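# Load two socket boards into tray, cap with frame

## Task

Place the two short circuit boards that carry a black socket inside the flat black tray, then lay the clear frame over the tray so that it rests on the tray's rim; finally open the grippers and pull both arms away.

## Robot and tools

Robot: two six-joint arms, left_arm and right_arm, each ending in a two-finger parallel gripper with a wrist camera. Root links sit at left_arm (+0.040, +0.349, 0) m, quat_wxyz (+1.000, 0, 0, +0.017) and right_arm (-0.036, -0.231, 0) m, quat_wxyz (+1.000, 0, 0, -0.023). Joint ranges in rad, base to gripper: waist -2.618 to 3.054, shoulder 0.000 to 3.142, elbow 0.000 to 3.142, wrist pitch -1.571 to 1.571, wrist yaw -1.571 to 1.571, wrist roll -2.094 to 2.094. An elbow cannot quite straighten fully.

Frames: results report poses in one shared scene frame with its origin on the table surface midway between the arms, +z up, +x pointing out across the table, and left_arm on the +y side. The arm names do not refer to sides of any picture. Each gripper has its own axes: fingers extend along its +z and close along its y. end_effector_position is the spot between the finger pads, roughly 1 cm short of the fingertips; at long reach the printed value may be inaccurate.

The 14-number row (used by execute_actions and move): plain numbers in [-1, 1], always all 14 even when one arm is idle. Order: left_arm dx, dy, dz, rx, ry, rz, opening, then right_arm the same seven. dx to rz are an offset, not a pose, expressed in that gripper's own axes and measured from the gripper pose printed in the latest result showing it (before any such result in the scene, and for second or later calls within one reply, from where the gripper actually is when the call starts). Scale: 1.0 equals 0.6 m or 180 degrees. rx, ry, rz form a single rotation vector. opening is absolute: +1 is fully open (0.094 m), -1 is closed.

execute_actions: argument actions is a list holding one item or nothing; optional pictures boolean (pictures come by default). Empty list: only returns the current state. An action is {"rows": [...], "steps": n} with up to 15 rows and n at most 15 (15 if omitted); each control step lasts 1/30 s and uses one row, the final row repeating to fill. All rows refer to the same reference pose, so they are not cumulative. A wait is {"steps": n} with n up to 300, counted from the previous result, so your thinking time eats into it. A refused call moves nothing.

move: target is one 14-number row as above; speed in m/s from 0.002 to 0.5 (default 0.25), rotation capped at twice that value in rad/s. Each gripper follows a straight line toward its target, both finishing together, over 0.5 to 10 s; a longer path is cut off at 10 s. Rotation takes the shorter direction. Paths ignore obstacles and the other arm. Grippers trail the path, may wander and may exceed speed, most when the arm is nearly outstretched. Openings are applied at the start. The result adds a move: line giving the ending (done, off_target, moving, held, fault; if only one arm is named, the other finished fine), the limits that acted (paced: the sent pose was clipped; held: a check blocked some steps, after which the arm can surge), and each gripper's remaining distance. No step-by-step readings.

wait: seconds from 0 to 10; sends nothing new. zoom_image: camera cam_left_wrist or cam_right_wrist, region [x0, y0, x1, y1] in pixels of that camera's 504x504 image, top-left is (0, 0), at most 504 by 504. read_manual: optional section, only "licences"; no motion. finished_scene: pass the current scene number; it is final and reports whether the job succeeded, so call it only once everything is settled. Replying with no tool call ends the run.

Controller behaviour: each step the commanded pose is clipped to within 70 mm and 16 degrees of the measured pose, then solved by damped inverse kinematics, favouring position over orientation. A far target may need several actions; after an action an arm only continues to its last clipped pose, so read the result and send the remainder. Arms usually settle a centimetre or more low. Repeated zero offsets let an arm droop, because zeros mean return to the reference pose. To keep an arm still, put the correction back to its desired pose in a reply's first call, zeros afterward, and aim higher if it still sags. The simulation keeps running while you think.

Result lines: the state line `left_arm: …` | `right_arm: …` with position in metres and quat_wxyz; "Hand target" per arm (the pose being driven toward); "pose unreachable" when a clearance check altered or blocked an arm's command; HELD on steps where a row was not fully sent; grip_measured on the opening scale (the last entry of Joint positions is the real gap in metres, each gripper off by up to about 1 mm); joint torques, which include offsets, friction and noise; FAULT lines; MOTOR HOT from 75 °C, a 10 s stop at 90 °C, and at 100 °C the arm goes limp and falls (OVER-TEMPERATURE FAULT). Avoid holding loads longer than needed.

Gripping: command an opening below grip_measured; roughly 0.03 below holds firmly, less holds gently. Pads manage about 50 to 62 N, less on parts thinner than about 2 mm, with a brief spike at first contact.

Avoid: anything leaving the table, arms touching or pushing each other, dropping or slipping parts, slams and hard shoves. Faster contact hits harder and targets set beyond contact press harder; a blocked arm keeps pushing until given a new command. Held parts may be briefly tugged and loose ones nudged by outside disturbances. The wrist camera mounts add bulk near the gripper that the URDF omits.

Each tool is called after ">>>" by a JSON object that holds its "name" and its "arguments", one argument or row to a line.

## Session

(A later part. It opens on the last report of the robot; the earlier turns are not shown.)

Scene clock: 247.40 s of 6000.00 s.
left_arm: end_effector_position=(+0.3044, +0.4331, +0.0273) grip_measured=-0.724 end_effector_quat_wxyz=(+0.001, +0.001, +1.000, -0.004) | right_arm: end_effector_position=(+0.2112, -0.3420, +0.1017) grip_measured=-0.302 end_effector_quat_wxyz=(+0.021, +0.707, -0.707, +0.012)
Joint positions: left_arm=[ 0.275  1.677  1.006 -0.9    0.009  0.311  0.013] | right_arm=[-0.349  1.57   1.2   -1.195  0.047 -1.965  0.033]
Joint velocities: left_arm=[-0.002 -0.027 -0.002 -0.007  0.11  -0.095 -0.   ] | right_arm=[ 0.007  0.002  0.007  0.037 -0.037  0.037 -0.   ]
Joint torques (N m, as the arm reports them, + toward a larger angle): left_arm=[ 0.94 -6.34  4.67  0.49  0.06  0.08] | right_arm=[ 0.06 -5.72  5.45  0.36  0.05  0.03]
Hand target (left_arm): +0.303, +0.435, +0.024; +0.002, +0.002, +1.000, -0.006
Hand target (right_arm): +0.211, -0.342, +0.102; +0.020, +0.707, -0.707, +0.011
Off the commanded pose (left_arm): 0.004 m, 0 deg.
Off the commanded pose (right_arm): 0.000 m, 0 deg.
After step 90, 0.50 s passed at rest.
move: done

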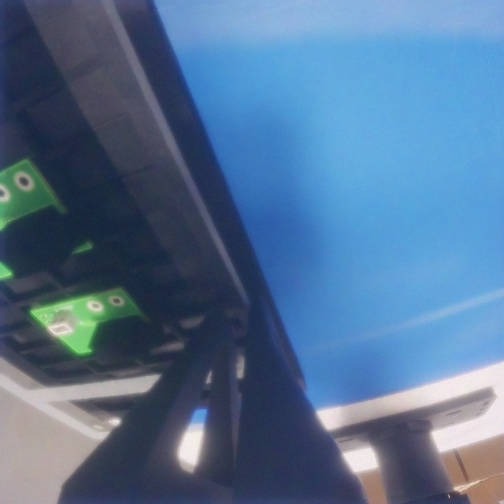

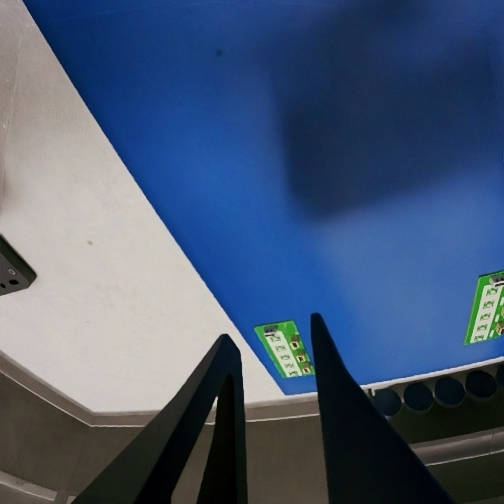

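>>> {"name": "move", "arguments": {
  "target": [0,-0.011,0.014,0,0,0,-0.76,0,0,0,0,0,0,-0.3],
  "speed": 0.02
}}

>>> {"name": "zoom_image", "arguments": {
  "camera": "cam_left_wrist",
  "region": [0,320,260,504]
}}

Scene clock: 250.87 s of 6000.00 s.
left_arm: end_effector_position=(+0.3054, +0.4316, +0.0233) grip_measured=-0.724 end_effector_quat_wxyz=(+0.005, -0.001, +1.000, +0.000) | right_arm: end_effector_position=(+0.2112, -0.3422, +0.1017) grip_measured=-0.302 end_effector_quat_wxyz=(+0.021, +0.707, -0.707, +0.012)
Joint positions: left_arm=[ 0.264  1.677  0.989 -0.873  0.002  0.297  0.013] | right_arm=[-0.349  1.57   1.2   -1.195  0.048 -1.965  0.033]
Joint velocities: left_arm=[ 0.032  0.017  0.012 -0.022  0.037 -0.081  0.001] | right_arm=[-0.012 -0.002  0.002 -0.022 -0.066 -0.007 -0.   ]
Joint torques (N m, as the arm reports them, + toward a larger angle): left_arm=[-1.16 -6.01  4.68  0.43  0.09 -0.12] | right_arm=[ 0.06 -5.72  5.46  0.35  0.04  0.03]
Hand target (left_arm): +0.304, +0.426, +0.019; +0.001, +0.001, +1.000, -0.004
Hand target (right_arm): +0.211, -0.342, +0.102; +0.021, +0.707, -0.707, +0.012
Off the commanded pose (left_arm): 0.007 m, 1 deg.
Off the commanded pose (right_arm): 0.000 m, 0 deg.
move: done

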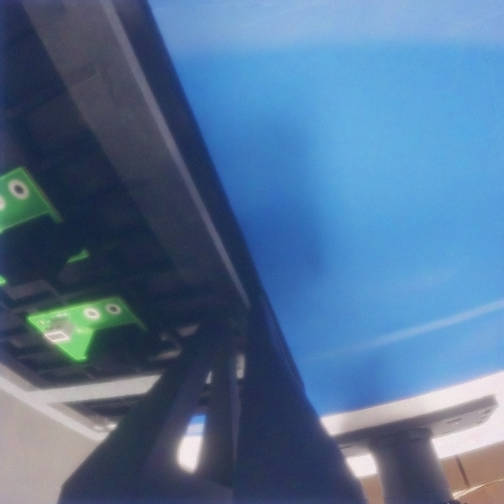

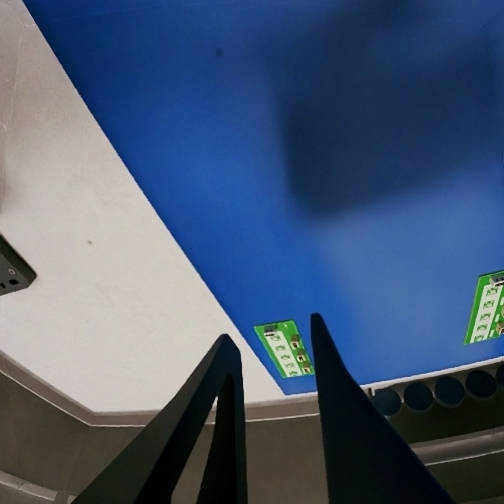

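Region (0, 320, 260, 504) of cam_left_wrist's 504x504 image, scaled by 1.938, with more detail than that image has; it fills the top 357 rows of this view, and the rest is white.

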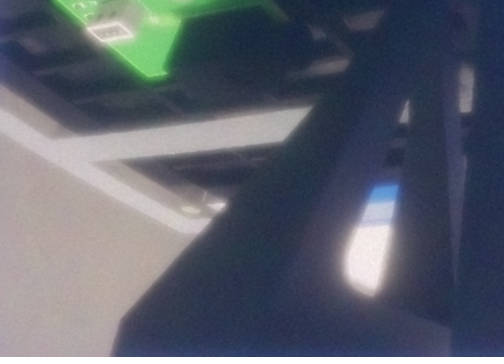

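>>> {"name": "move", "arguments": {
  "target": [0,-0.012,0.008,0,0,0.012,-0.76,0,0,0,0,0,0,-0.3],
  "speed": 0.02
}}

>>> {"name": "move", "arguments": {
  "target": [0,0,0,0,0,0,-0.45,0,0,0,0,0,0,-0.3]
}}

>>> {"name": "move", "arguments": {
  "target": [0,0,-0.06,0,0,0,-0.45,0,0,0,0,0,0,-0.3],
  "speed": 0.1
}}

>>> {"name": "move", "arguments": {
  "target": [0.05,0.12,-0.22,0,-0.08,0,-0.45,0,0,0,0,0,0,-0.3]
}}

Scene clock: 259.90 s of 6000.00 s.
left_arm: end_effector_position=(+0.3067, +0.4303, +0.0233) grip_measured=-0.724 end_effector_quat_wxyz=(+0.005, +0.004, +1.000, +0.004) | right_arm: end_effector_position=(+0.2111, -0.3424, +0.1017) grip_measured=-0.302 end_effector_quat_wxyz=(+0.021, +0.707, -0.707, +0.012)
Joint positions: left_arm=[ 0.254  1.677  0.989 -0.869 -0.005  0.297  0.013] | right_arm=[-0.349  1.57   1.2   -1.195  0.049 -1.965  0.033]
Joint velocities: left_arm=[-0.022  0.012 -0.002  0.007  0.037 -0.125 -0.   ] | right_arm=[-0.002 -0.012 -0.012  0.037 -0.037 -0.022 -0.001]
Joint torques (N m, as the arm reports them, + toward a larger angle): left_arm=[-1.2  -6.4   4.05  0.51  0.04  0.13] | right_arm=[ 0.04 -5.75  5.46  0.34  0.04  0.02]
Hand target (left_arm): +0.305, +0.424, +0.019; +0.005, +0.018, +1.000, +0.000
Hand target (right_arm): +0.211, -0.342, +0.102; +0.021, +0.707, -0.707, +0.012
Off the commanded pose (left_arm): 0.008 m, 2 deg.
Off the commanded pose (right_arm): 0.000 m, 0 deg.
After step 90, 4.87 s passed at rest.
move: done

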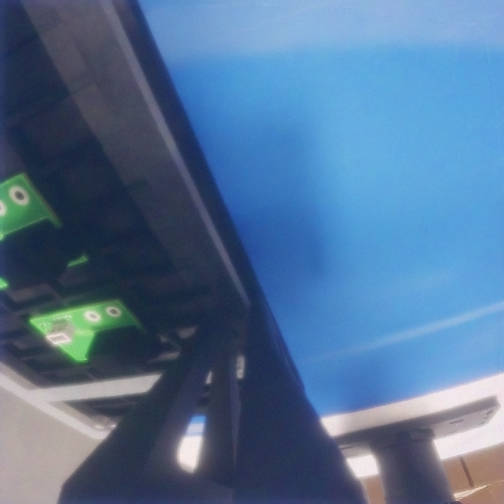

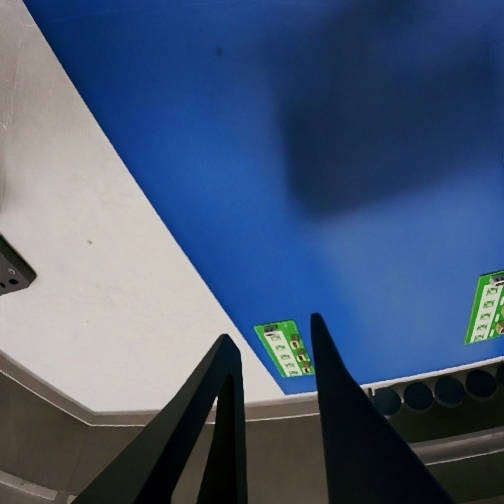

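Scene clock: 260.40 s of 6000.00 s.
left_arm: end_effector_position=(+0.3065, +0.4304, +0.0233) grip_measured=-0.452 end_effector_quat_wxyz=(+0.005, +0.004, +1.000, +0.004) | right_arm: end_effector_position=(+0.2111, -0.3425, +0.1017) grip_measured=-0.302 end_effector_quat_wxyz=(+0.022, +0.707, -0.707, +0.012)
Joint positions: left_arm=[ 0.254  1.677  0.989 -0.87  -0.006  0.297  0.026] | right_arm=[-0.349  1.57   1.2   -1.195  0.049 -1.965  0.033]
Joint velocities: left_arm=[ 0.012  0.007 -0.002 -0.051  0.051  0.051 -0.001] | right_arm=[ 0.002 -0.027 -0.002  0.037  0.037 -0.037 -0.001]
Joint torques (N m, as the arm reports them, + toward a larger angle): left_arm=[-0.02 -6.8   5.61  0.35  0.06  0.02] | right_arm=[ 0.02 -5.71  5.45  0.36  0.03  0.02]
Hand target (left_arm): +0.307, +0.430, +0.023; +0.006, +0.004, +1.000, +0.004
Hand target (right_arm): +0.211, -0.342, +0.102; +0.021, +0.707, -0.707, +0.012
Off the commanded pose (left_arm): 0.000 m, 0 deg.
Off the commanded pose (right_arm): 0.000 m, 0 deg.
move: done

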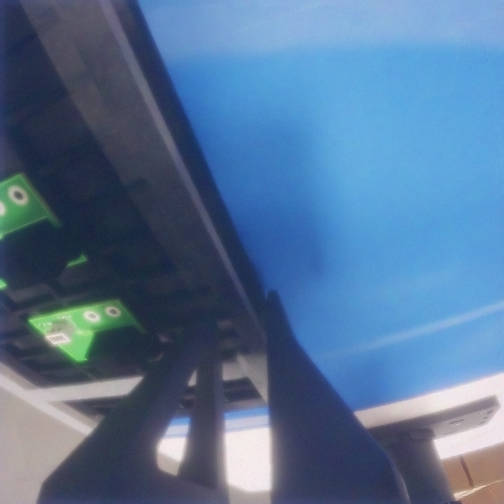

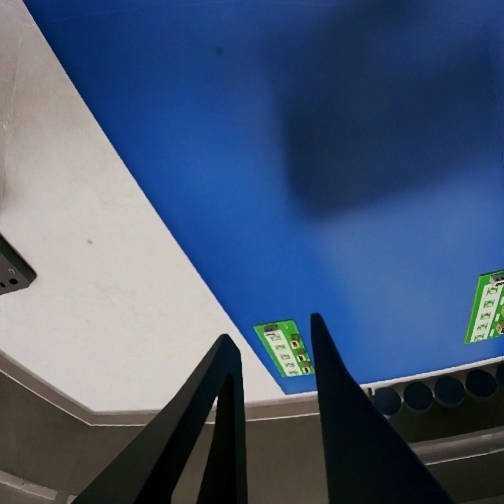

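Scene clock: 261.40 s of 6000.00 s.
left_arm: end_effector_position=(+0.2988, +0.4281, +0.0481) grip_measured=-0.452 end_effector_quat_wxyz=(-0.012, +0.004, +1.000, -0.001) | right_arm: end_effector_position=(+0.2110, -0.3426, +0.1017) grip_measured=-0.302 end_effector_quat_wxyz=(+0.022, +0.707, -0.707, +0.012)
Joint positions: left_arm=[ 0.254  1.643  1.057 -1.008 -0.006  0.297  0.026] | right_arm=[-0.349  1.57   1.2   -1.195  0.05  -1.965  0.033]
Joint velocities: left_arm=[-0.017 -0.012  0.012  0.037  0.007 -0.022  0.   ] | right_arm=[ 0.002  0.002 -0.002 -0.095 -0.022 -0.022  0.001]
Joint torques (N m, as the arm reports them, + toward a larger angle): left_arm=[-0.11 -7.95  8.63  0.22 -0.01  0.05] | right_arm=[ 0.06 -5.74  5.41  0.36  0.04  0.02]
Hand target (left_arm): +0.306, +0.430, +0.059; +0.005, +0.004, +1.000, +0.005
Hand target (right_arm): +0.211, -0.342, +0.102; +0.022, +0.707, -0.707, +0.012
Off the commanded pose (left_arm): 0.014 m, 2 deg.
Off the commanded pose (right_arm): 0.000 m, 0 deg.
move: off_target (left_arm)

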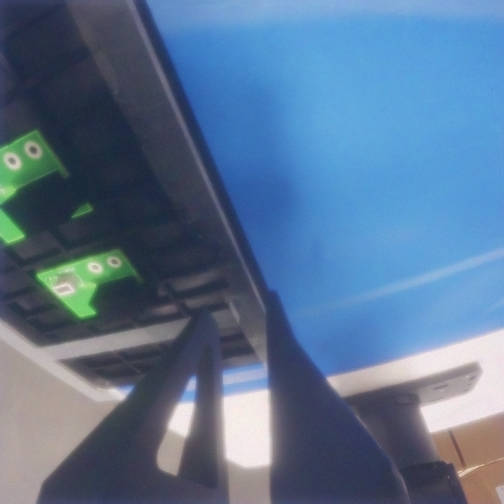

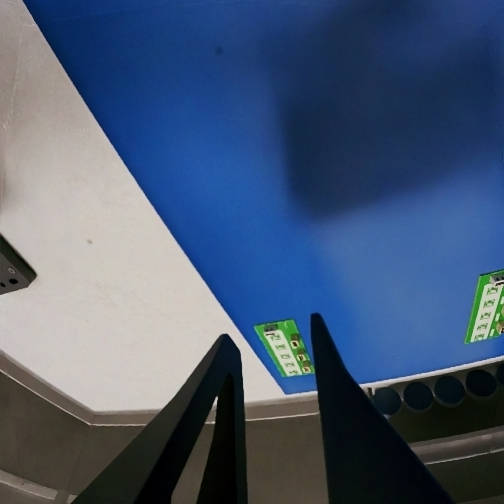

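Scene clock: 262.73 s of 6000.00 s.
left_arm: end_effector_position=(+0.2674, +0.5008, +0.1697) grip_measured=-0.452 end_effector_quat_wxyz=(+0.095, -0.000, +0.995, -0.002) | right_arm: end_effector_position=(+0.2110, -0.3427, +0.1017) grip_measured=-0.302 end_effector_quat_wxyz=(+0.022, +0.707, -0.707, +0.012)
Joint positions: left_arm=[ 0.628  1.44   1.335 -1.316  0.12   0.653  0.026] | right_arm=[-0.349  1.57   1.2   -1.195  0.051 -1.965  0.033]
Joint velocities: left_arm=[-0.017  0.002  0.017 -0.051  0.007 -0.051 -0.001] | right_arm=[ 0.012 -0.002  0.002 -0.051 -0.037  0.007 -0.   ]
Joint torques (N m, as the arm reports them, + toward a larger angle): left_arm=[ 0.48 -5.79  9.12  0.49  0.28  0.06] | right_arm=[ 0.01 -5.74  5.41  0.35  0.03  0.02]
Hand target (left_arm): +0.271, +0.501, +0.180; +0.112, +0.003, +0.994, -0.002
Hand target (right_arm): +0.211, -0.343, +0.102; +0.022, +0.707, -0.707, +0.012
Off the commanded pose (left_arm): 0.012 m, 2 deg.
Off the commanded pose (right_arm): 0.000 m, 0 deg.
move: off_target (left_arm)

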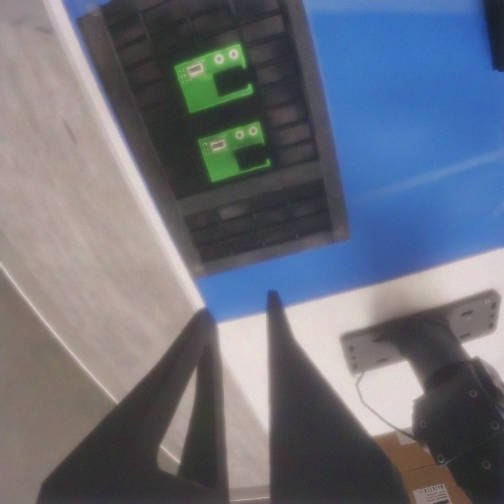

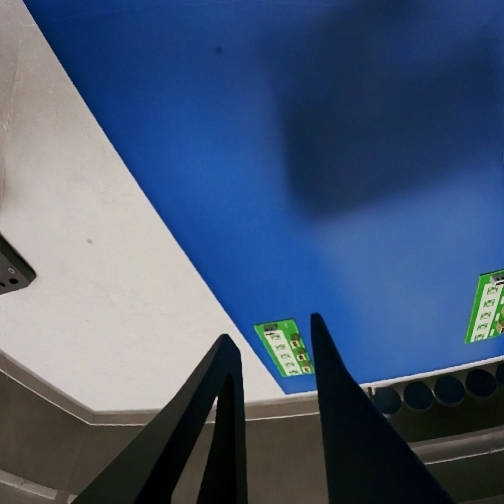

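>>> {"name": "zoom_image", "arguments": {
  "camera": "cam_left_wrist",
  "region": [60,0,370,300]
}}

Region (60, 0, 370, 300) of cam_left_wrist's 504x504 image, scaled by 1.626, with more detail than that image has; it fills the top 488 rows of this view, and the rest is white.

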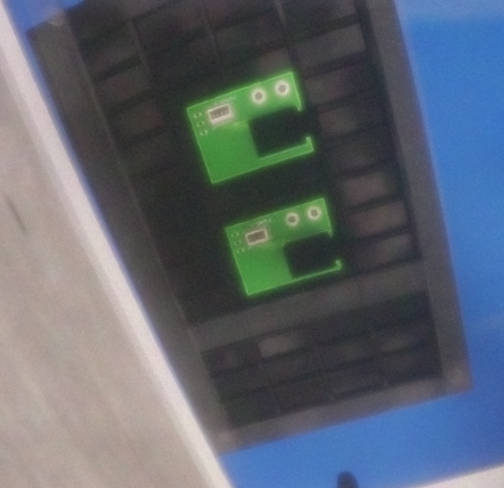

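>>> {"name": "move", "arguments": {
  "target": [-0.1,0,0.03,0,-0.03,0,-0.45,0,0,0,0,0,0,-0.3]
}}

>>> {"name": "zoom_image", "arguments": {
  "camera": "cam_left_wrist",
  "region": [60,0,390,200]
}}

Scene clock: 269.33 s of 6000.00 s.
left_arm: end_effector_position=(+0.3170, +0.5005, +0.1532) grip_measured=-0.452 end_effector_quat_wxyz=(+0.117, -0.002, +0.993, -0.005) | right_arm: end_effector_position=(+0.2109, -0.3429, +0.1017) grip_measured=-0.302 end_effector_quat_wxyz=(+0.023, +0.707, -0.707, +0.012)
Joint positions: left_arm=[ 0.538  1.553  1.364 -1.188  0.134  0.556  0.026] | right_arm=[-0.349  1.57   1.2   -1.195  0.052 -1.965  0.033]
Joint velocities: left_arm=[-0.002 -0.007 -0.012 -0.007  0.007  0.007 -0.   ] | right_arm=[-0.007  0.002  0.002  0.007 -0.081  0.081  0.001]
Joint torques (N m, as the arm reports them, + toward a larger angle): left_arm=[-0.84 -6.23  9.34  0.85  0.24 -0.16] | right_arm=[ 0.04 -5.74  5.46  0.35  0.03  0.02]
Hand target (left_arm): +0.329, +0.501, +0.164; +0.143, -0.000, +0.990, -0.002
Hand target (right_arm): +0.211, -0.343, +0.102; +0.022, +0.707, -0.707, +0.012
Off the commanded pose (left_arm): 0.016 m, 3 deg.
Off the commanded pose (right_arm): 0.000 m, 0 deg.
After step 90, 2.67 s passed at rest.
move: off_target (left_arm)

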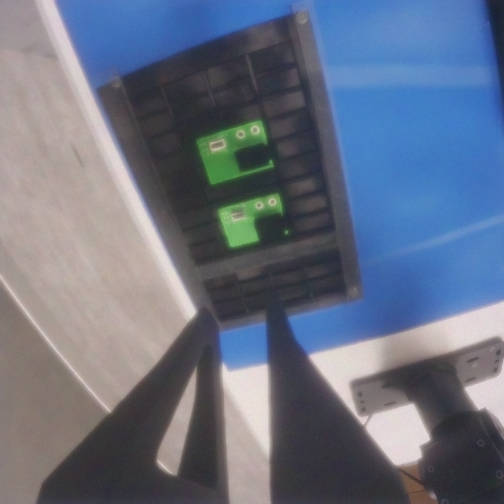

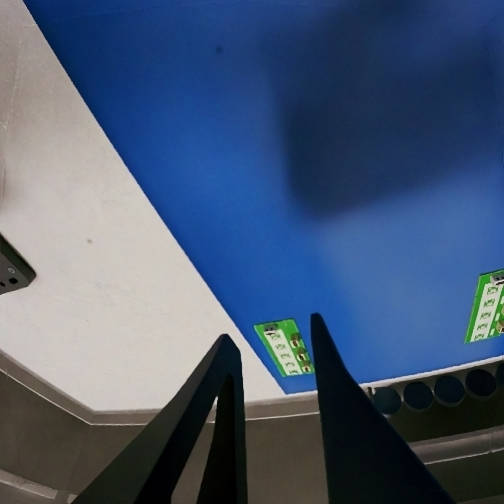

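Region (60, 0, 390, 200) of cam_left_wrist's 504x504 image, scaled by 1.527, with more detail than that image has; it fills the top 305 rows of this view, and the rest is white.

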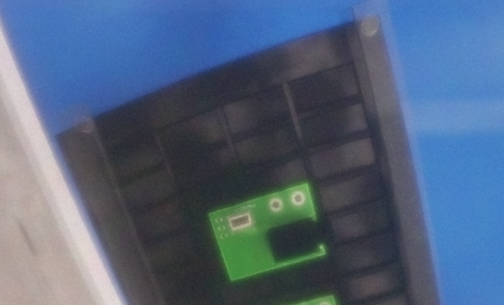

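>>> {"name": "move", "arguments": {
  "target": [0.064,-0.118,0.162,-0.003,0.075,0.004,-0.35,0,0,0,0,0,0,-0.3],
  "speed": 0.15
}}

Scene clock: 274.10 s of 6000.00 s.
left_arm: end_effector_position=(+0.2998, +0.4278, +0.0505) grip_measured=-0.352 end_effector_quat_wxyz=(-0.008, +0.008, +1.000, -0.005) | right_arm: end_effector_position=(+0.2109, -0.3430, +0.1017) grip_measured=-0.302 end_effector_quat_wxyz=(+0.023, +0.707, -0.707, +0.013)
Joint positions: left_arm=[ 0.259  1.638  1.062 -1.013  0.005  0.309  0.03 ] | right_arm=[-0.349  1.57   1.2   -1.195  0.052 -1.965  0.033]
Joint velocities: left_arm=[ 0.037 -0.017 -0.007  0.022  0.007 -0.007 -0.001] | right_arm=[-0.002  0.007  0.002  0.051 -0.022 -0.139 -0.002]
Joint torques (N m, as the arm reports them, + toward a larger angle): left_arm=[-0.7  -6.78  5.57  0.48 -0.03 -0.09] | right_arm=[ 0.05 -5.71  5.43  0.35  0.05  0.02]
Hand target (left_arm): +0.304, +0.428, +0.051; +0.001, +0.006, +1.000, +0.001
Hand target (right_arm): +0.211, -0.343, +0.102; +0.023, +0.707, -0.707, +0.012
Off the commanded pose (left_arm): 0.003 m, 1 deg.
Off the commanded pose (right_arm): 0.000 m, 0 deg.
After step 90, 0.37 s passed at rest.
move: done

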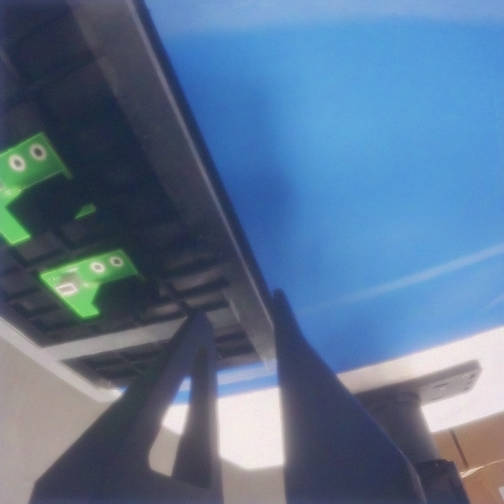

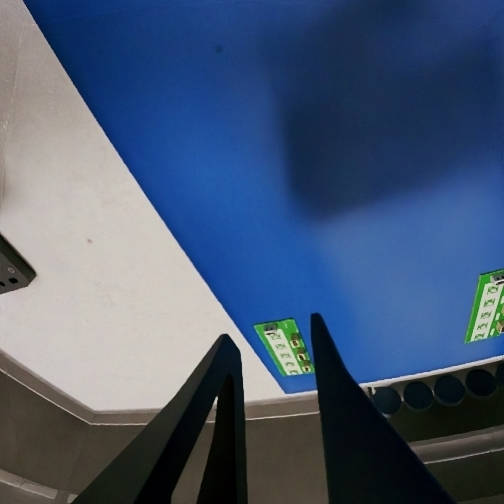

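>>> {"name": "move", "arguments": {
  "target": [-0.004,0.003,0.044,0,-0.005,-0.014,-0.45,0,0,0,0,0,0,-0.3],
  "speed": 0.03
}}

>>> {"name": "move", "arguments": {
  "target": [0,0,0,0,0,0,-0.76,0,0,0,0,0,0,-0.3]
}}

>>> {"name": "move", "arguments": {
  "target": [0.012,0,-0.004,0,0,0,-0.76,0,0,0,0,0,0,-0.3],
  "speed": 0.02
}}

Scene clock: 279.07 s of 6000.00 s.
left_arm: end_effector_position=(+0.3003, +0.4282, +0.0260) grip_measured=-0.448 end_effector_quat_wxyz=(-0.006, -0.006, +1.000, -0.004) | right_arm: end_effector_position=(+0.2108, -0.3431, +0.1017) grip_measured=-0.302 end_effector_quat_wxyz=(+0.024, +0.707, -0.707, +0.013)
Joint positions: left_arm=[ 0.259  1.672  0.994 -0.906  0.004  0.282  0.026] | right_arm=[-0.349  1.57   1.2   -1.195  0.053 -1.965  0.033]
Joint velocities: left_arm=[ 0.027 -0.007 -0.022 -0.007  0.051 -0.022 -0.   ] | right_arm=[ 0.017  0.007 -0.012 -0.007  0.007  0.007 -0.   ]
Joint torques (N m, as the arm reports them, + toward a larger angle): left_arm=[ 0.27 -6.18  5.09  0.52  0.13 -0.11] | right_arm=[ 0.06 -5.74  5.44  0.35  0.05  0.02]
Hand target (left_arm): +0.302, +0.429, +0.024; -0.000, -0.014, +1.000, -0.005
Hand target (right_arm): +0.211, -0.343, +0.102; +0.023, +0.707, -0.707, +0.013
Off the commanded pose (left_arm): 0.003 m, 1 deg.
Off the commanded pose (right_arm): 0.000 m, 0 deg.
After step 90, 0.80 s passed at rest.
move: done

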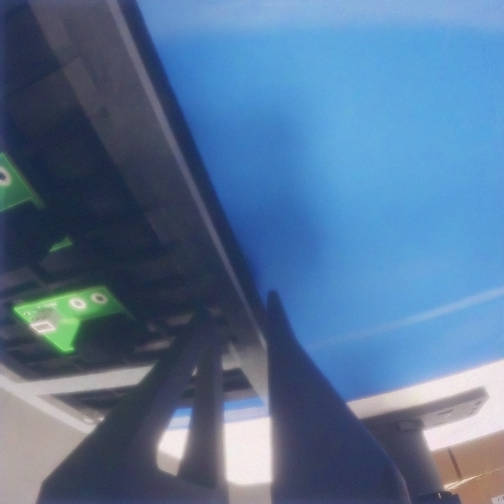

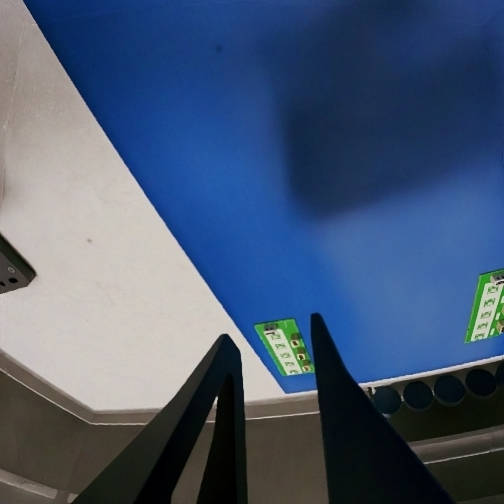

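Scene clock: 279.57 s of 6000.00 s.
left_arm: end_effector_position=(+0.3003, +0.4283, +0.0260) grip_measured=-0.727 end_effector_quat_wxyz=(-0.006, -0.006, +1.000, -0.004) | right_arm: end_effector_position=(+0.2108, -0.3432, +0.1017) grip_measured=-0.302 end_effector_quat_wxyz=(+0.024, +0.707, -0.707, +0.013)
Joint positions: left_arm=[ 0.259  1.672  0.994 -0.906  0.004  0.281  0.013] | right_arm=[-0.349  1.57   1.2   -1.195  0.054 -1.965  0.033]
Joint velocities: left_arm=[-0.017 -0.002 -0.002  0.022  0.066 -0.022 -0.   ] | right_arm=[-0.007 -0.007 -0.002 -0.022 -0.095  0.051 -0.   ]
Joint torques (N m, as the arm reports them, + toward a larger angle): left_arm=[ 0.14 -6.54  6.01  0.31  0.03  0.03] | right_arm=[ 0.03 -5.75  5.43  0.34  0.05  0.02]
Hand target (left_arm): +0.300, +0.428, +0.026; -0.006, -0.006, +1.000, -0.004
Hand target (right_arm): +0.211, -0.343, +0.102; +0.024, +0.707, -0.707, +0.013
Off the commanded pose (left_arm): 0.000 m, 0 deg.
Off the commanded pose (right_arm): 0.000 m, 0 deg.
move: done

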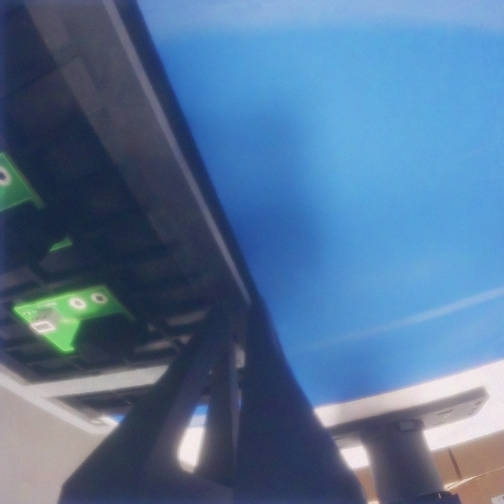

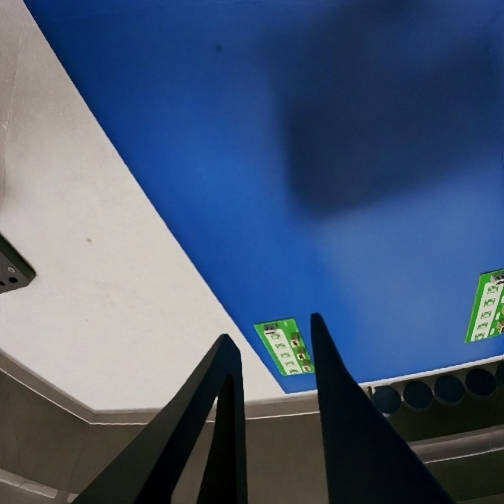

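Scene clock: 280.30 s of 6000.00 s.
left_arm: end_effector_position=(+0.2978, +0.4275, +0.0257) grip_measured=-0.727 end_effector_quat_wxyz=(-0.007, -0.006, +1.000, -0.004) | right_arm: end_effector_position=(+0.2107, -0.3434, +0.1017) grip_measured=-0.302 end_effector_quat_wxyz=(+0.024, +0.707, -0.707, +0.013)
Joint positions: left_arm=[ 0.259  1.665  0.985 -0.906  0.004  0.281  0.013] | right_arm=[-0.349  1.57   1.2   -1.195  0.055 -1.965  0.033]
Joint velocities: left_arm=[-0.022 -0.002 -0.007 -0.037  0.007  0.007  0.   ] | right_arm=[ 0.017  0.002 -0.002 -0.037 -0.037 -0.022 -0.001]
Joint torques (N m, as the arm reports them, + toward a larger angle): left_arm=[ 0.56 -8.19  4.42  0.21  0.    0.12] | right_arm=[ 0.04 -5.75  5.42  0.34  0.04  0.02]
Hand target (left_arm): +0.293, +0.428, +0.028; -0.006, -0.006, +1.000, -0.004
Hand target (right_arm): +0.211, -0.343, +0.102; +0.024, +0.707, -0.707, +0.013
Off the commanded pose (left_arm): 0.005 m, 0 deg.
Off the commanded pose (right_arm): 0.000 m, 0 deg.
move: done

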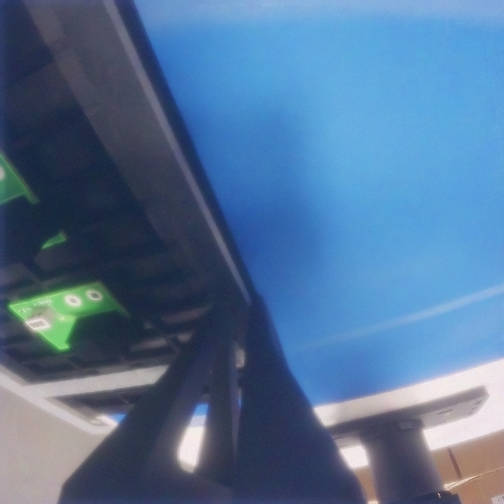

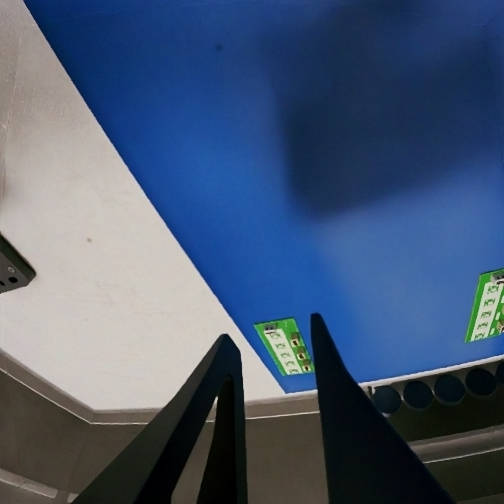

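Want (0.294, 0.433).

>>> {"name": "move", "arguments": {
  "target": [0.012,0.014,-0.004,0,0,0,-0.76,0,0,0,0,0,0,-0.3],
  "speed": 0.02
}}

Scene clock: 283.73 s of 6000.00 s.
left_arm: end_effector_position=(+0.2959, +0.4337, +0.0257) grip_measured=-0.727 end_effector_quat_wxyz=(-0.007, -0.005, +1.000, -0.004) | right_arm: end_effector_position=(+0.2106, -0.3435, +0.1018) grip_measured=-0.302 end_effector_quat_wxyz=(+0.025, +0.707, -0.707, +0.013)
Joint positions: left_arm=[ 0.283  1.665  0.985 -0.906  0.004  0.306  0.013] | right_arm=[-0.349  1.57   1.2   -1.195  0.055 -1.965  0.033]
Joint velocities: left_arm=[-0.012 -0.002 -0.002  0.022  0.037  0.007  0.001] | right_arm=[-0.012 -0.007 -0.002 -0.007 -0.022 -0.022 -0.   ]
Joint torques (N m, as the arm reports them, + toward a larger angle): left_arm=[ 1.13 -8.06  4.71  0.18  0.01  0.13] | right_arm=[ 0.07 -5.7   5.42  0.35  0.04  0.02]
Hand target (left_arm): +0.291, +0.436, +0.028; -0.007, -0.006, +1.000, -0.004
Hand target (right_arm): +0.211, -0.343, +0.102; +0.024, +0.707, -0.707, +0.013
Off the commanded pose (left_arm): 0.006 m, 0 deg.
Off the commanded pose (right_arm): 0.000 m, 0 deg.
move: done

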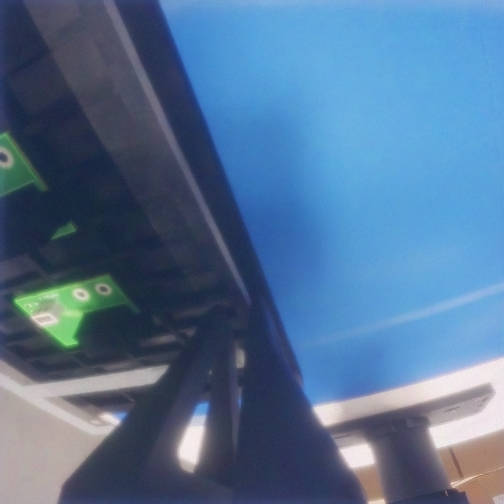

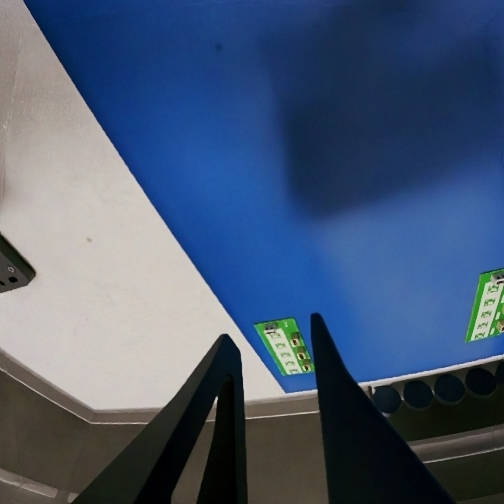

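>>> {"name": "move", "arguments": {
  "target": [0.014,-0.002,-0.003,0,0,0,-0.76,0,0,0,0,0,0,-0.3],
  "speed": 0.02
}}

>>> {"name": "move", "arguments": {
  "target": [0,0,0,0,0,0,-0.45,0,0,0,0,0,0,-0.3]
}}

>>> {"name": "move", "arguments": {
  "target": [0,0,-0.06,0,0,0,-0.45,0,0,0,0,0,0,-0.3],
  "speed": 0.1
}}

>>> {"name": "move", "arguments": {
  "target": [0,0.11,-0.25,0,-0.12,0,1,0,0,0,0,0,0,-0.3]
}}

>>> {"name": "zoom_image", "arguments": {
  "camera": "cam_left_wrist",
  "region": [60,0,410,350]
}}

Scene clock: 288.17 s of 6000.00 s.
left_arm: end_effector_position=(+0.2923, +0.4325, +0.0256) grip_measured=-0.727 end_effector_quat_wxyz=(-0.007, -0.005, +1.000, -0.004) | right_arm: end_effector_position=(+0.2106, -0.3436, +0.1018) grip_measured=-0.302 end_effector_quat_wxyz=(+0.025, +0.707, -0.707, +0.013)
Joint positions: left_arm=[ 0.283  1.652  0.97  -0.905  0.004  0.306  0.013] | right_arm=[-0.349  1.57   1.2   -1.195  0.056 -1.965  0.033]
Joint velocities: left_arm=[-0.012 -0.012 -0.007 -0.037 -0.11  -0.051  0.   ] | right_arm=[ 0.012  0.022 -0.022 -0.007  0.066  0.095 -0.   ]
Joint torques (N m, as the arm reports them, + toward a larger angle): left_arm=[ 0.21 -7.98  4.61  0.25  0.05  0.08] | right_arm=[ 0.03 -5.73  5.46  0.37  0.05  0.03]
Hand target (left_arm): +0.288, +0.432, +0.027; -0.007, -0.005, +1.000, -0.004
Hand target (right_arm): +0.211, -0.343, +0.102; +0.025, +0.707, -0.707, +0.013
Off the commanded pose (left_arm): 0.005 m, 0 deg.
Off the commanded pose (right_arm): 0.000 m, 0 deg.
After step 90, 0.73 s passed at rest.
move: done

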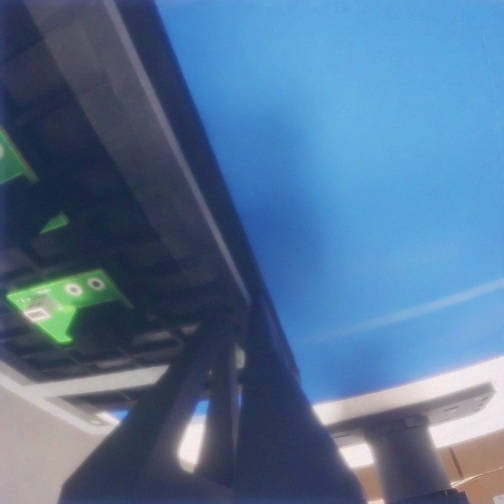

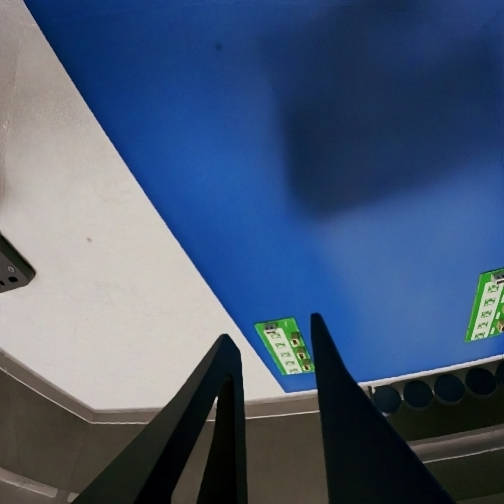

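Scene clock: 288.67 s of 6000.00 s.
left_arm: end_effector_position=(+0.2923, +0.4325, +0.0256) grip_measured=-0.452 end_effector_quat_wxyz=(-0.007, -0.005, +1.000, -0.004) | right_arm: end_effector_position=(+0.2105, -0.3437, +0.1018) grip_measured=-0.302 end_effector_quat_wxyz=(+0.025, +0.707, -0.707, +0.014)
Joint positions: left_arm=[ 0.283  1.652  0.97  -0.905  0.004  0.306  0.026] | right_arm=[-0.349  1.57   1.2   -1.195  0.057 -1.965  0.033]
Joint velocities: left_arm=[ 0.002 -0.012  0.017 -0.022  0.007 -0.081  0.001] | right_arm=[ 0.007 -0.022  0.002 -0.066 -0.007  0.037  0.001]
Joint torques (N m, as the arm reports them, + toward a larger angle): left_arm=[-0.21 -6.38  5.83  0.27  0.04  0.01] | right_arm=[ 0.05 -5.74  5.43  0.35  0.05  0.02]
Hand target (left_arm): +0.292, +0.433, +0.026; -0.007, -0.005, +1.000, -0.004
Hand target (right_arm): +0.211, -0.344, +0.102; +0.025, +0.707, -0.707, +0.013
Off the commanded pose (left_arm): 0.000 m, 0 deg.
Off the commanded pose (right_arm): 0.000 m, 0 deg.
move: done

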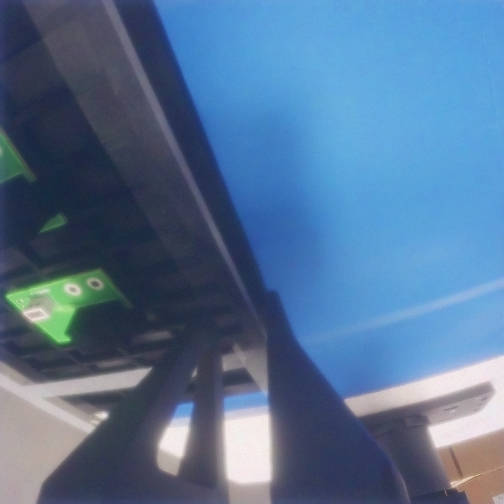

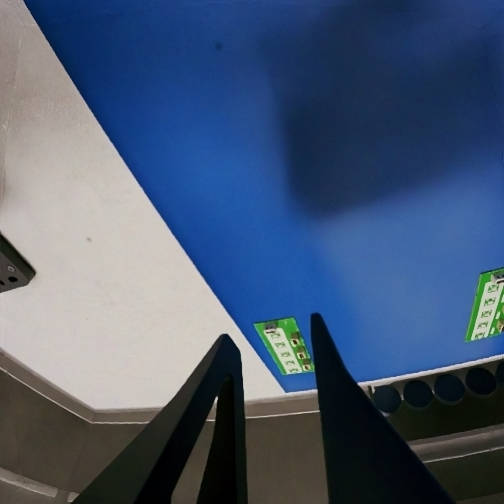

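Scene clock: 289.67 s of 6000.00 s.
left_arm: end_effector_position=(+0.2857, +0.4303, +0.0506) grip_measured=-0.452 end_effector_quat_wxyz=(-0.024, -0.006, +1.000, -0.010) | right_arm: end_effector_position=(+0.2105, -0.3439, +0.1018) grip_measured=-0.302 end_effector_quat_wxyz=(+0.026, +0.707, -0.707, +0.014)
Joint positions: left_arm=[ 0.283  1.622  1.044 -1.045  0.004  0.306  0.026] | right_arm=[-0.349  1.57   1.2   -1.195  0.058 -1.965  0.033]
Joint velocities: left_arm=[-0.002 -0.017  0.002 -0.11   0.007 -0.051 -0.   ] | right_arm=[ 0.002  0.007 -0.007  0.022 -0.007 -0.007 -0.   ]
Joint torques (N m, as the arm reports them, + toward a larger angle): left_arm=[ 0.04 -7.67  8.4   0.1   0.03  0.03] | right_arm=[ 0.06 -5.72  5.45  0.34  0.05  0.02]
Hand target (left_arm): +0.292, +0.433, +0.062; -0.007, -0.005, +1.000, -0.004
Hand target (right_arm): +0.211, -0.344, +0.102; +0.025, +0.707, -0.707, +0.014
Off the commanded pose (left_arm): 0.013 m, 2 deg.
Off the commanded pose (right_arm): 0.000 m, 0 deg.
move: off_target (left_arm)

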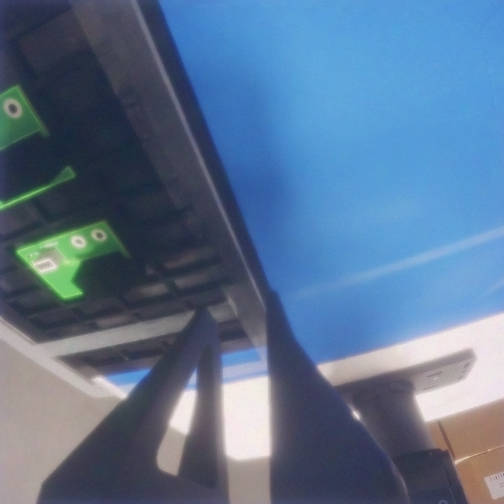

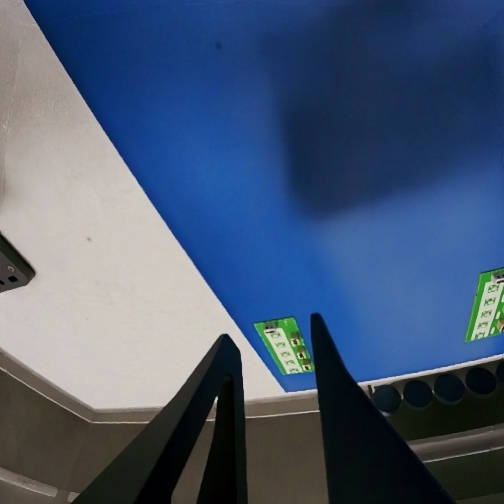

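Scene clock: 291.10 s of 6000.00 s.
left_arm: end_effector_position=(+0.2875, +0.4999, +0.1868) grip_measured=+0.999 end_effector_quat_wxyz=(+0.144, -0.013, +0.989, -0.010) | right_arm: end_effector_position=(+0.2105, -0.3439, +0.1018) grip_measured=-0.302 end_effector_quat_wxyz=(+0.026, +0.707, -0.707, +0.014)
Joint positions: left_arm=[ 0.624  1.44   1.383 -1.291  0.188  0.612  0.094] | right_arm=[-0.349  1.57   1.2   -1.195  0.058 -1.965  0.033]
Joint velocities: left_arm=[-0.007 -0.012 -0.017 -0.022  0.007 -0.007  0.   ] | right_arm=[-0.002  0.002 -0.007 -0.022 -0.007  0.081 -0.   ]
Joint torques (N m, as the arm reports them, + toward a larger angle): left_arm=[ 0.92 -6.19  9.36  0.66  0.35  0.13] | right_arm=[ 0.03 -5.72  5.45  0.36  0.05  0.02]
Hand target (left_arm): +0.290, +0.500, +0.198; +0.163, -0.009, +0.987, -0.009
Hand target (right_arm): +0.211, -0.344, +0.102; +0.025, +0.707, -0.707, +0.014
Off the commanded pose (left_arm): 0.013 m, 2 deg.
Off the commanded pose (right_arm): 0.000 m, 0 deg.
move: off_target (left_arm)

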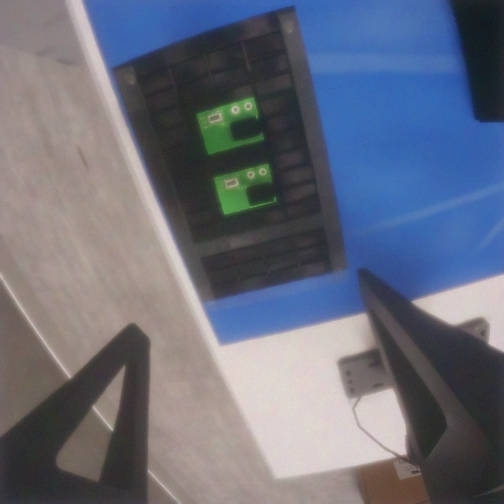

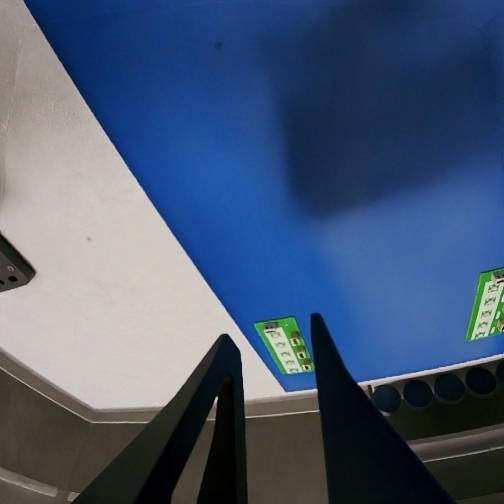

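Region (60, 0, 410, 350) of cam_left_wrist's 504x504 image, scaled by 1.440, with more detail than that image has.

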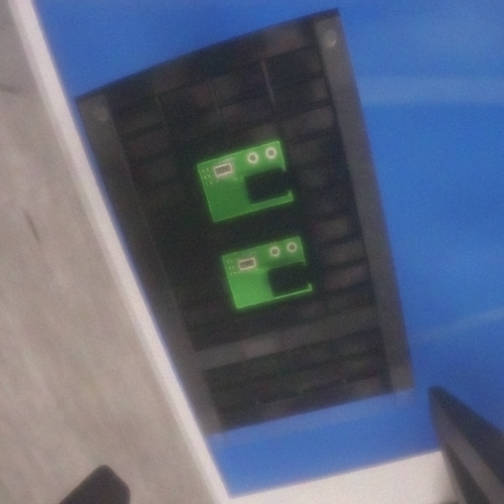

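>>> {"name": "move", "arguments": {
  "target": [0.2,0,-0.03,0,-0.06,0,1,0,0,0,0,0,0,-0.3]
}}

>>> {"name": "zoom_image", "arguments": {
  "camera": "cam_left_wrist",
  "region": [60,0,410,300]
}}

Scene clock: 295.30 s of 6000.00 s.
left_arm: end_effector_position=(+0.1650, +0.4998, +0.1687) grip_measured=+0.999 end_effector_quat_wxyz=(+0.225, -0.014, +0.974, +0.002) | right_arm: end_effector_position=(+0.2104, -0.3441, +0.1018) grip_measured=-0.302 end_effector_quat_wxyz=(+0.026, +0.707, -0.707, +0.014)
Joint positions: left_arm=[ 1.226  1.086  1.03  -1.357  0.427  1.199  0.094] | right_arm=[-0.349  1.57   1.2   -1.195  0.059 -1.965  0.033]
Joint velocities: left_arm=[ 0.012 -0.012 -0.002 -0.066  0.037  0.066  0.   ] | right_arm=[ 0.002 -0.012  0.012 -0.037 -0.007  0.022  0.001]
Joint torques (N m, as the arm reports them, + toward a larger angle): left_arm=[ 0.87 -1.57  6.26  0.46  0.55  0.08] | right_arm=[ 0.06 -5.72  5.43  0.35  0.06  0.02]
Hand target (left_arm): +0.167, +0.496, +0.169; +0.235, -0.014, +0.972, -0.010
Hand target (right_arm): +0.210, -0.344, +0.102; +0.026, +0.707, -0.707, +0.014
Off the commanded pose (left_arm): 0.004 m, 2 deg.
Off the commanded pose (right_arm): 0.000 m, 0 deg.
move: done

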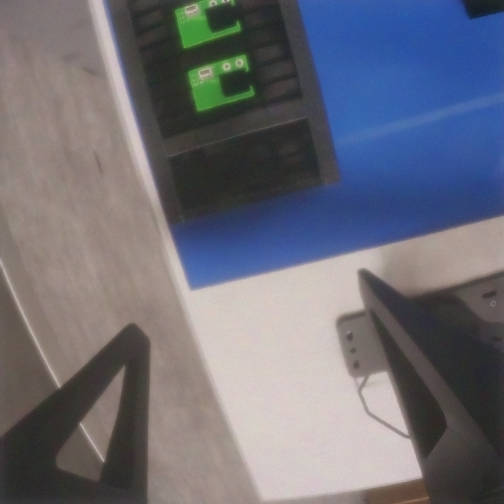

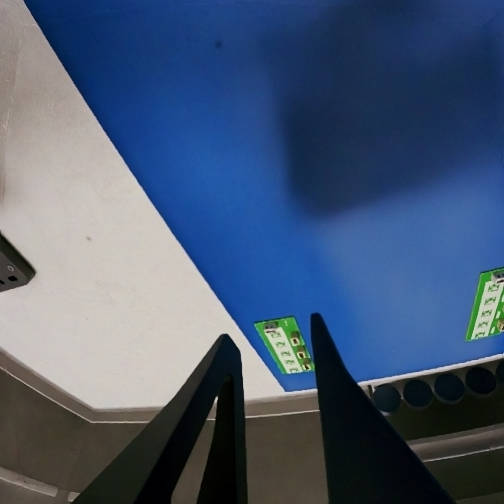

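Region (60, 0, 410, 300) of cam_left_wrist's 504x504 image, scaled by 1.440, with more detail than that image has; it fills the top 432 rows of this view, and the rest is white.

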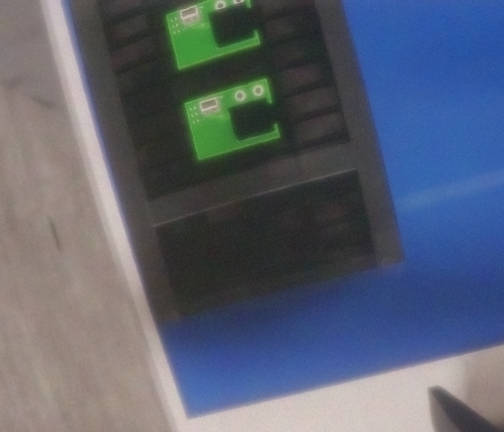

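>>> {"name": "finished_scene", "arguments": {
  "scene": 1
}}

The scene is finished: the task was done.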